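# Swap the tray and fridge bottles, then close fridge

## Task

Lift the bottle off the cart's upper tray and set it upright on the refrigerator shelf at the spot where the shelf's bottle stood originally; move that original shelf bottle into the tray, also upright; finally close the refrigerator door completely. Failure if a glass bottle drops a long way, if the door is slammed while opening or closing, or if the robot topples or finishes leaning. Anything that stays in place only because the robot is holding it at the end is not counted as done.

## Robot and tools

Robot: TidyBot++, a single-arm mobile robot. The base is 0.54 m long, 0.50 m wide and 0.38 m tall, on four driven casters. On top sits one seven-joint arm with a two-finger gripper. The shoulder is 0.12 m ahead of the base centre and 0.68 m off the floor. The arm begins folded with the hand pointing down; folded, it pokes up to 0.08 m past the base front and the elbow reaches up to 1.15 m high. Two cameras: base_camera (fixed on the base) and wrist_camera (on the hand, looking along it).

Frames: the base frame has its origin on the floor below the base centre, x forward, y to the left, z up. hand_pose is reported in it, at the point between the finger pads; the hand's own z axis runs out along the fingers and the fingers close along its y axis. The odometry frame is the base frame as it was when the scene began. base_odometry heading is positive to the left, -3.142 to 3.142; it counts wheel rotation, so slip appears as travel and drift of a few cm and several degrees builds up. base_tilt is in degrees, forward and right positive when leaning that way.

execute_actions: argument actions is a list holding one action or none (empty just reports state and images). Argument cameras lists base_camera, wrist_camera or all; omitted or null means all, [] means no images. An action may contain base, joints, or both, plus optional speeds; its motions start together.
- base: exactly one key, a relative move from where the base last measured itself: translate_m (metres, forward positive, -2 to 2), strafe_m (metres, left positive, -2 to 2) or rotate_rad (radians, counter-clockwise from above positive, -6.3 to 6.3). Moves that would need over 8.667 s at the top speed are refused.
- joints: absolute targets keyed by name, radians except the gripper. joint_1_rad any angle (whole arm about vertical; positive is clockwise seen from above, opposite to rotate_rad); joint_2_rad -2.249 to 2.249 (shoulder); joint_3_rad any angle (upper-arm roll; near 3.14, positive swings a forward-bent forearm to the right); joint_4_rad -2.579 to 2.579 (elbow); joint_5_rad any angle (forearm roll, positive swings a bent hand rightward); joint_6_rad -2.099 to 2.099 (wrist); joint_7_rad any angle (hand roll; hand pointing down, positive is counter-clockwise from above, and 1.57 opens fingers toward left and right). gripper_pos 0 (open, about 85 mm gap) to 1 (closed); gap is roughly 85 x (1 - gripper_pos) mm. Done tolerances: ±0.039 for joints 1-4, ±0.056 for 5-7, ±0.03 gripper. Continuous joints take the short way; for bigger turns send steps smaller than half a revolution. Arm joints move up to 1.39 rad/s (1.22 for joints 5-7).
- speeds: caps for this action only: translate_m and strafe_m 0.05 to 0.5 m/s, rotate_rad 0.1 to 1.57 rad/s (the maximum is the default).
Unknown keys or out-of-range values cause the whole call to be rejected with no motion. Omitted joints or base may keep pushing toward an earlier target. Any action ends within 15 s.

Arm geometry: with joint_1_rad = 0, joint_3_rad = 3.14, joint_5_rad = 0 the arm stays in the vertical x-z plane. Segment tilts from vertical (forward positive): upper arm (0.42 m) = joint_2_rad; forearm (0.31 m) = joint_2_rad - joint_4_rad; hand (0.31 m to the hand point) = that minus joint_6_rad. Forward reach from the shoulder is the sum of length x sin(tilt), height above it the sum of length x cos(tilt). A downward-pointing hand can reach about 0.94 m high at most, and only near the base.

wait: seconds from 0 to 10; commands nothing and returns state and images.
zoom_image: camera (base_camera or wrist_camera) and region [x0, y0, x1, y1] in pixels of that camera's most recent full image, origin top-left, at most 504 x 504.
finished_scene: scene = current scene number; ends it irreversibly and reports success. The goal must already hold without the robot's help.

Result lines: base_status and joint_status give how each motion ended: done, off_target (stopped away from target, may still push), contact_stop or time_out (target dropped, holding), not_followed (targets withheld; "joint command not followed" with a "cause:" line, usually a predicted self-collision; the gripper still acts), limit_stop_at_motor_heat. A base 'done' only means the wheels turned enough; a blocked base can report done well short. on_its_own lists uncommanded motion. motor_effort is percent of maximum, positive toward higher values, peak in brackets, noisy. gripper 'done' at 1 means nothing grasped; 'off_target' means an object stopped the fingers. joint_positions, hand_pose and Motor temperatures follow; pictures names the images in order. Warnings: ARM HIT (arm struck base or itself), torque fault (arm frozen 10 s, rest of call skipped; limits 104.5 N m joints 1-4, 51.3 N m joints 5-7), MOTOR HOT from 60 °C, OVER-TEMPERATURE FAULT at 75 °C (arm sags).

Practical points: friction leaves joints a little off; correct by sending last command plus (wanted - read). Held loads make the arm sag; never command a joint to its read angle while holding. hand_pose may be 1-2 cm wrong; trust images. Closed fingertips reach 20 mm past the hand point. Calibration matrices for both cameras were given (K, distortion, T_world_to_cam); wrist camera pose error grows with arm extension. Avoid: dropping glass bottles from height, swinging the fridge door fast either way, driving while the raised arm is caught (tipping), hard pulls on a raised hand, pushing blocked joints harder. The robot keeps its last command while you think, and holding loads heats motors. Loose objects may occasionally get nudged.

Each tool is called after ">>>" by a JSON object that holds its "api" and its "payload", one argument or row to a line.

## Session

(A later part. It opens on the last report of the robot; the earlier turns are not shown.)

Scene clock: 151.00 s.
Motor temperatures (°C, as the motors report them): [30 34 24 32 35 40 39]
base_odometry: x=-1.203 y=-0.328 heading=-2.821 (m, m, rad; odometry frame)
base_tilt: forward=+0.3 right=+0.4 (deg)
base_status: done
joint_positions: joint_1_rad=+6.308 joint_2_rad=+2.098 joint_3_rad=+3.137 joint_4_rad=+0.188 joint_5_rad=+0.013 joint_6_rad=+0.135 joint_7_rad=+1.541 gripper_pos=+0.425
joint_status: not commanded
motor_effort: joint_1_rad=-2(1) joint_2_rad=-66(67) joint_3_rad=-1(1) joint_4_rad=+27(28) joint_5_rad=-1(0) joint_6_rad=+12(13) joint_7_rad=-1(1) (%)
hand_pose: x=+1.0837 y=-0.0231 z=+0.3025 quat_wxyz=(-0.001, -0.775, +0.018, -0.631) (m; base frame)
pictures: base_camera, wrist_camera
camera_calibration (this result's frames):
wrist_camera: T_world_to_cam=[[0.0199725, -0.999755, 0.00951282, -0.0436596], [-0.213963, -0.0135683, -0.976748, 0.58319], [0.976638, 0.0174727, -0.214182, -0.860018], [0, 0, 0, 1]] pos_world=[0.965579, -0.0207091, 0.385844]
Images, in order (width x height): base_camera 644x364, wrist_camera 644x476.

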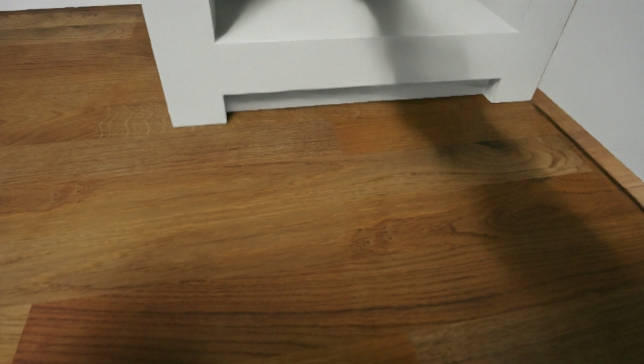

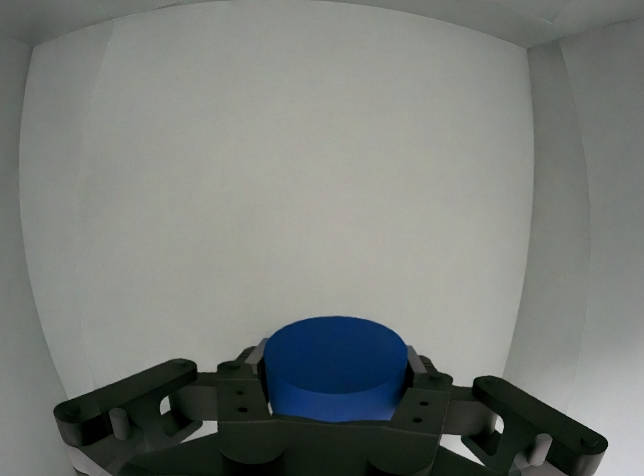

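Close match. Lower.

>>> {"api": "execute_actions", "payload": {
  "actions": [
    {"joints":{"joint_2_rad":2.13}}
  ],
  "cameras": []
}}

>>> {"api": "execute_actions", "payload": {
  "actions": [
    {"joints":{"joint_2_rad":2.19}}
  ],
  "cameras": ["wrist_camera"]
}}

Scene clock: 155.00 s.
Motor temperatures (°C, as the motors report them): [30 34 24 32 35 40 39]
base_odometry: x=-1.203 y=-0.328 heading=-2.821 (m, m, rad; odometry frame)
base_tilt: forward=+0.3 right=+0.4 (deg)
base_status: not commanded
joint_positions: joint_1_rad=+6.308 joint_2_rad=+2.156 joint_3_rad=+3.137 joint_4_rad=+0.195 joint_5_rad=+0.013 joint_6_rad=+0.142 joint_7_rad=+1.541 gripper_pos=+0.425
joint_status: all done
motor_effort: joint_1_rad=-1(1) joint_2_rad=-63(66) joint_3_rad=+0(1) joint_4_rad=+26(27) joint_5_rad=+0(0) joint_6_rad=+11(12) joint_7_rad=-1(1) (%)
hand_pose: x=+1.0621 y=-0.0225 z=+0.2536 quat_wxyz=(-0.001, -0.789, +0.018, -0.614) (m; base frame)
pictures: none
No camera images: the call's "cameras" was empty. Leave "cameras" out to get every camera's image.

Scene clock: 155.77 s.
Motor temperatures (°C, as the motors report them): [30 34 24 32 35 40 39]
base_odometry: x=-1.203 y=-0.328 heading=-2.821 (m, m, rad; odometry frame)
base_tilt: forward=+0.3 right=+0.4 (deg)
base_status: not commanded
joint_positions: joint_1_rad=+6.308 joint_2_rad=+2.169 joint_3_rad=+3.137 joint_4_rad=+0.210 joint_5_rad=+0.013 joint_6_rad=+0.154 joint_7_rad=+1.541 gripper_pos=+0.425
joint_status: all done
motor_effort: joint_1_rad=-1(2) joint_2_rad=-56(63) joint_3_rad=-1(1) joint_4_rad=+22(26) joint_5_rad=+0(1) joint_6_rad=+9(11) joint_7_rad=-1(1) (%)
hand_pose: x=+1.0600 y=-0.0225 z=+0.2531 quat_wxyz=(-0.001, -0.785, +0.018, -0.619) (m; base frame)
pictures: wrist_camera
camera_calibration (this result's frames):
wrist_camera: T_world_to_cam=[[0.0203177, -0.999761, 0.00810105, -0.0421404], [-0.244511, -0.0128254, -0.969562, 0.560457], [0.969434, 0.0177185, -0.244713, -0.832159], [0, 0, 0, 1]] pos_world=[0.944617, -0.0201976, 0.340099]
Images, in order (width x height): wrist_camera 644x476.

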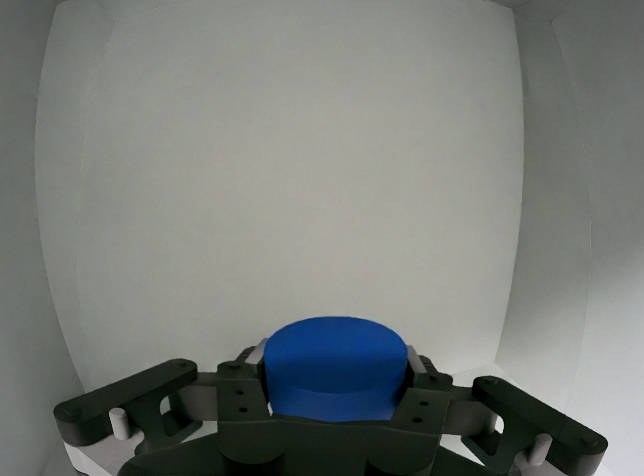

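>>> {"api": "execute_actions", "payload": {
  "actions": [
    {"joints":{"gripper_pos":0,"joint_2_rad":2.16}}
  ],
  "cameras": []
}}

>>> {"api": "execute_actions", "payload": {
  "actions": [
    {"base":{"translate_m":-0.85}}
  ],
  "cameras": ["wrist_camera"]
}}

>>> {"api": "execute_actions", "payload": {
  "actions": [
    {"base":{"rotate_rad":0.17},"joints":{"joint_1_rad":0,"joint_2_rad":0.5,"joint_4_rad":-2.3,"joint_6_rad":1.1,"gripper_pos":1}}
  ],
  "cameras": []
}}

>>> {"api": "execute_actions", "payload": {
  "actions": [
    {"base":{"strafe_m":-0.85}}
  ]
}}

Scene clock: 165.37 s.
Motor temperatures (°C, as the motors report them): [30 34 24 32 35 40 39]
base_odometry: x=-1.203 y=-0.328 heading=-2.821 (m, m, rad; odometry frame)
base_tilt: forward=+0.3 right=+0.4 (deg)
base_status: not commanded
joint_positions: joint_1_rad=+6.308 joint_2_rad=+2.169 joint_3_rad=+3.137 joint_4_rad=+0.214 joint_5_rad=+0.013 joint_6_rad=+0.158 joint_7_rad=+1.541 gripper_pos=+0.000
joint_status: all done
motor_effort: joint_1_rad=-1(2) joint_2_rad=-55(58) joint_3_rad=-1(1) joint_4_rad=+21(23) joint_5_rad=+0(0) joint_6_rad=+8(10) joint_7_rad=-1(1) (%)
hand_pose: x=+1.0612 y=-0.0225 z=+0.2572 quat_wxyz=(-0.001, -0.782, +0.018, -0.623) (m; base frame)
pictures: none
No camera images: the call's "cameras" was empty. Leave "cameras" out to get every camera's image.

Scene clock: 168.57 s.
Motor temperatures (°C, as the motors report them): [30 35 24 32 35 40 39]
base_odometry: x=-0.396 y=-0.060 heading=-2.822 (m, m, rad; odometry frame)
base_tilt: forward=+0.3 right=+0.4 (deg)
base_status: done
joint_positions: joint_1_rad=+6.307 joint_2_rad=+2.167 joint_3_rad=+3.137 joint_4_rad=+0.215 joint_5_rad=+0.013 joint_6_rad=+0.159 joint_7_rad=+1.541 gripper_pos=+0.000
joint_status: not commanded
motor_effort: joint_1_rad=-1(6) joint_2_rad=-55(57) joint_3_rad=-1(1) joint_4_rad=+21(21) joint_5_rad=-1(1) joint_6_rad=+8(8) joint_7_rad=-1(1) (%)
hand_pose: x=+1.0622 y=-0.0212 z=+0.2596 quat_wxyz=(+0.000, -0.781, +0.018, -0.624) (m; base frame)
pictures: wrist_camera
camera_calibration (this result's frames):
wrist_camera: T_world_to_cam=[[0.0216346, -0.999728, 0.00866908, -0.0425201], [-0.232321, -0.0134609, -0.972546, 0.55508], [0.972398, 0.0190266, -0.23255, -0.83899], [0, 0, 0, 1]] pos_world=[0.945709, -0.0190735, 0.345103]
Images, in order (width x height): wrist_camera 644x476.

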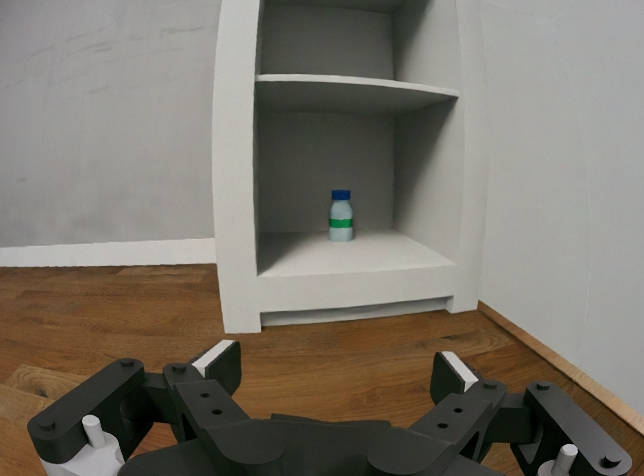

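Scene clock: 172.07 s.
Motor temperatures (°C, as the motors report them): [30 35 24 32 35 40 39]
base_odometry: x=-0.396 y=-0.060 heading=-2.651 (m, m, rad; odometry frame)
base_tilt: forward=+0.3 right=+0.4 (deg)
base_status: done
joint_positions: joint_1_rad=+6.296 joint_2_rad=+0.522 joint_3_rad=+3.137 joint_4_rad=-2.283 joint_5_rad=+0.013 joint_6_rad=+1.069 joint_7_rad=+1.541 gripper_pos=+0.999
joint_status: all done
motor_effort: joint_1_rad=-1(9) joint_2_rad=-31(61) joint_3_rad=+0(1) joint_4_rad=+11(22) joint_5_rad=+0(1) joint_6_rad=+8(8) joint_7_rad=-1(1) (%)
hand_pose: x=+0.7396 y=-0.0009 z=+0.6984 quat_wxyz=(+0.010, -0.763, +0.010, -0.646) (m; base frame)
pictures: none
No camera images: the call's "cameras" was empty. Leave "cameras" out to get every camera's image.

Scene clock: 175.13 s.
Motor temperatures (°C, as the motors report them): [30 35 24 32 35 40 39]
base_odometry: x=-0.797 y=+0.689 heading=-2.650 (m, m, rad; odometry frame)
base_tilt: forward=+0.3 right=+0.4 (deg)
base_status: done
joint_positions: joint_1_rad=+6.291 joint_2_rad=+0.522 joint_3_rad=+3.137 joint_4_rad=-2.283 joint_5_rad=+0.013 joint_6_rad=+1.069 joint_7_rad=+1.541 gripper_pos=+0.999
joint_status: not commanded
motor_effort: joint_1_rad=-1(4) joint_2_rad=-31(33) joint_3_rad=+0(3) joint_4_rad=+11(12) joint_5_rad=-1(0) joint_6_rad=+9(9) joint_7_rad=-1(1) (%)
hand_pose: x=+0.7396 y=+0.0019 z=+0.6986 quat_wxyz=(+0.011, -0.763, +0.008, -0.646) (m; base frame)
pictures: base_camera, wrist_camera
camera_calibration (this result's frames):
wrist_camera: T_world_to_cam=[[0.0503586, -0.998719, 0.00502596, -0.0349011], [-0.175546, -0.0138054, -0.984374, 0.873728], [0.983182, 0.0486895, -0.176016, -0.471141], [0, 0, 0, 1]] pos_world=[0.618354, 0.000145317, 0.777323]
Images, in order (width x height): base_camera 644x364, wrist_camera 644x476.

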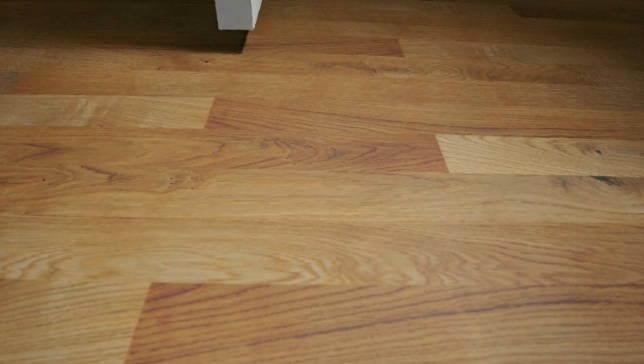

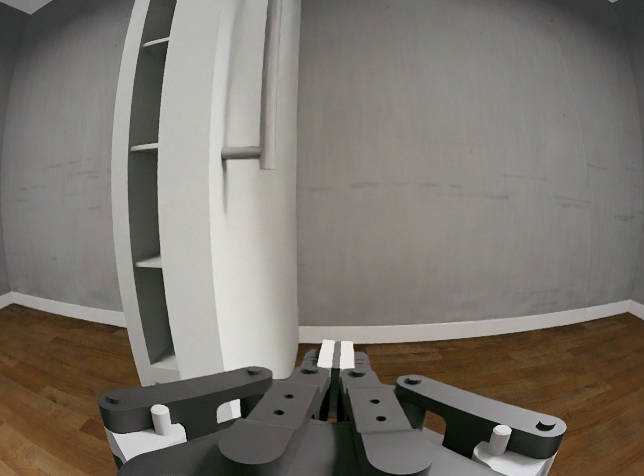

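>>> {"api": "execute_actions", "payload": {
  "actions": [
    {"base":{"translate_m":0.4},"joints":{"joint_2_rad":0.66,"joint_6_rad":1.25},"speeds":{"translate_m":0.25}}
  ],
  "cameras": []
}}

>>> {"api": "execute_actions", "payload": {
  "actions": [
    {"base":{"strafe_m":0.58},"speeds":{"strafe_m":0.085}}
  ]
}}

Scene clock: 183.40 s.
Motor temperatures (°C, as the motors report them): [30 35 24 32 35 40 39]
base_odometry: x=-1.150 y=+0.501 heading=-2.651 (m, m, rad; odometry frame)
base_tilt: forward=+0.3 right=+0.4 (deg)
base_status: done
joint_positions: joint_1_rad=+6.291 joint_2_rad=+0.647 joint_3_rad=+3.137 joint_4_rad=-2.287 joint_5_rad=+0.013 joint_6_rad=+1.219 joint_7_rad=+1.541 gripper_pos=+0.999
joint_status: all done
motor_effort: joint_1_rad=-1(0) joint_2_rad=-34(35) joint_3_rad=-1(1) joint_4_rad=+9(12) joint_5_rad=-1(1) joint_6_rad=+8(9) joint_7_rad=-1(1) (%)
hand_pose: x=+0.7456 y=+0.0020 z=+0.6656 quat_wxyz=(+0.012, -0.756, +0.009, -0.655) (m; base frame)
pictures: none
No camera images: the call's "cameras" was empty. Leave "cameras" out to get every camera's image.

Scene clock: 190.77 s.
Motor temperatures (°C, as the motors report them): [30 34 24 32 35 40 39]
base_odometry: x=-0.877 y=-0.011 heading=-2.651 (m, m, rad; odometry frame)
base_tilt: forward=+0.3 right=+0.4 (deg)
base_status: done
joint_positions: joint_1_rad=+6.291 joint_2_rad=+0.647 joint_3_rad=+3.146 joint_4_rad=-2.287 joint_5_rad=+0.004 joint_6_rad=+1.219 joint_7_rad=+1.541 gripper_pos=+0.999
joint_status: not commanded
motor_effort: joint_1_rad=-1(8) joint_2_rad=-33(34) joint_3_rad=-1(7) joint_4_rad=+9(10) joint_5_rad=-1(4) joint_6_rad=+8(8) joint_7_rad=-1(2) (%)
hand_pose: x=+0.7456 y=-0.0047 z=+0.6655 quat_wxyz=(+0.006, -0.756, +0.013, -0.655) (m; base frame)
pictures: base_camera, wrist_camera
camera_calibration (this result's frames):
wrist_camera: T_world_to_cam=[[0.0353222, -0.999347, 0.00764114, -0.0321568], [-0.154096, -0.0130007, -0.98797, 0.828521], [0.987424, 0.0337198, -0.154455, -0.500163], [0, 0, 0, 1]] pos_world=[0.622681, -0.00449902, 0.741547]
Images, in order (width x height): base_camera 644x364, wrist_camera 644x476.

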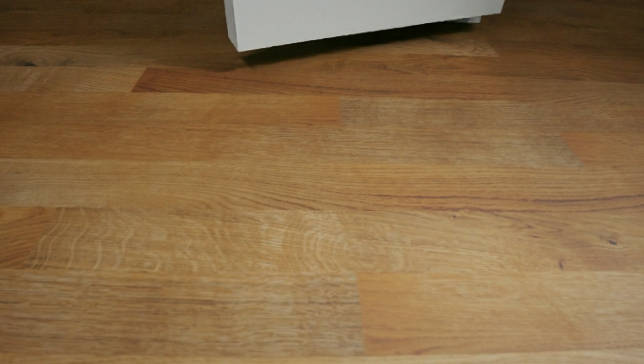

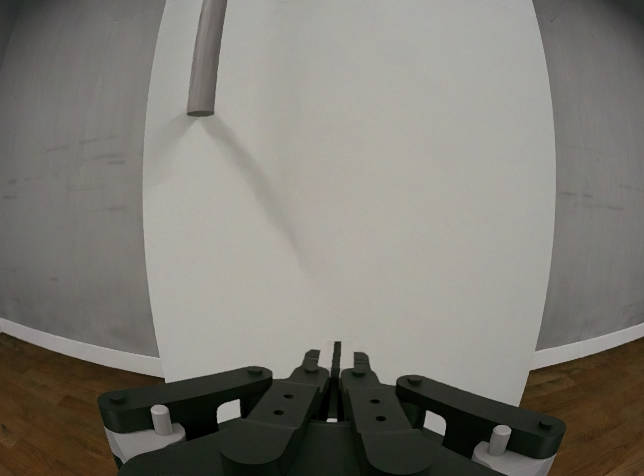

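Door is coasting on its own.

>>> {"api": "execute_actions", "payload": {
  "actions": [
    {"base":{"translate_m":0.26},"speeds":{"translate_m":0.07}}
  ],
  "cameras": ["base_camera"]
}}

Scene clock: 197.70 s.
Motor temperatures (°C, as the motors report them): [30 34 24 32 35 40 39]
base_odometry: x=-1.106 y=-0.134 heading=-2.650 (m, m, rad; odometry frame)
base_tilt: forward=+0.3 right=+0.4 (deg)
base_status: done
joint_positions: joint_1_rad=+6.291 joint_2_rad=+0.647 joint_3_rad=+3.146 joint_4_rad=-2.288 joint_5_rad=+0.004 joint_6_rad=+1.221 joint_7_rad=+1.541 gripper_pos=+0.999
joint_status: not commanded
motor_effort: joint_1_rad=-1(2) joint_2_rad=-33(36) joint_3_rad=+0(1) joint_4_rad=+9(10) joint_5_rad=-1(1) joint_6_rad=+8(8) joint_7_rad=-1(1) (%)
hand_pose: x=+0.7453 y=-0.0047 z=+0.6655 quat_wxyz=(+0.006, -0.756, +0.013, -0.655) (m; base frame)
pictures: base_camera
Images, in order (width x height): base_camera 644x364.

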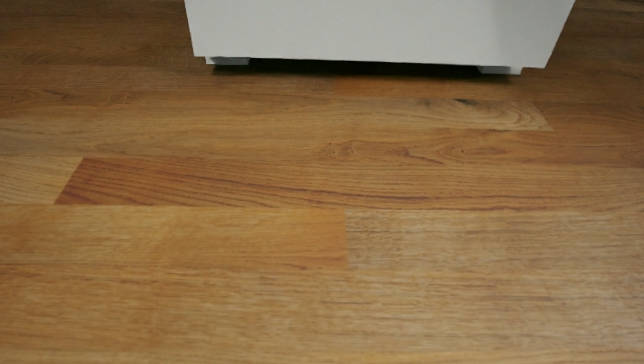

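>>> {"api": "finished_scene", "payload": {
  "scene": 2
}}

The scene is finished: the task was done.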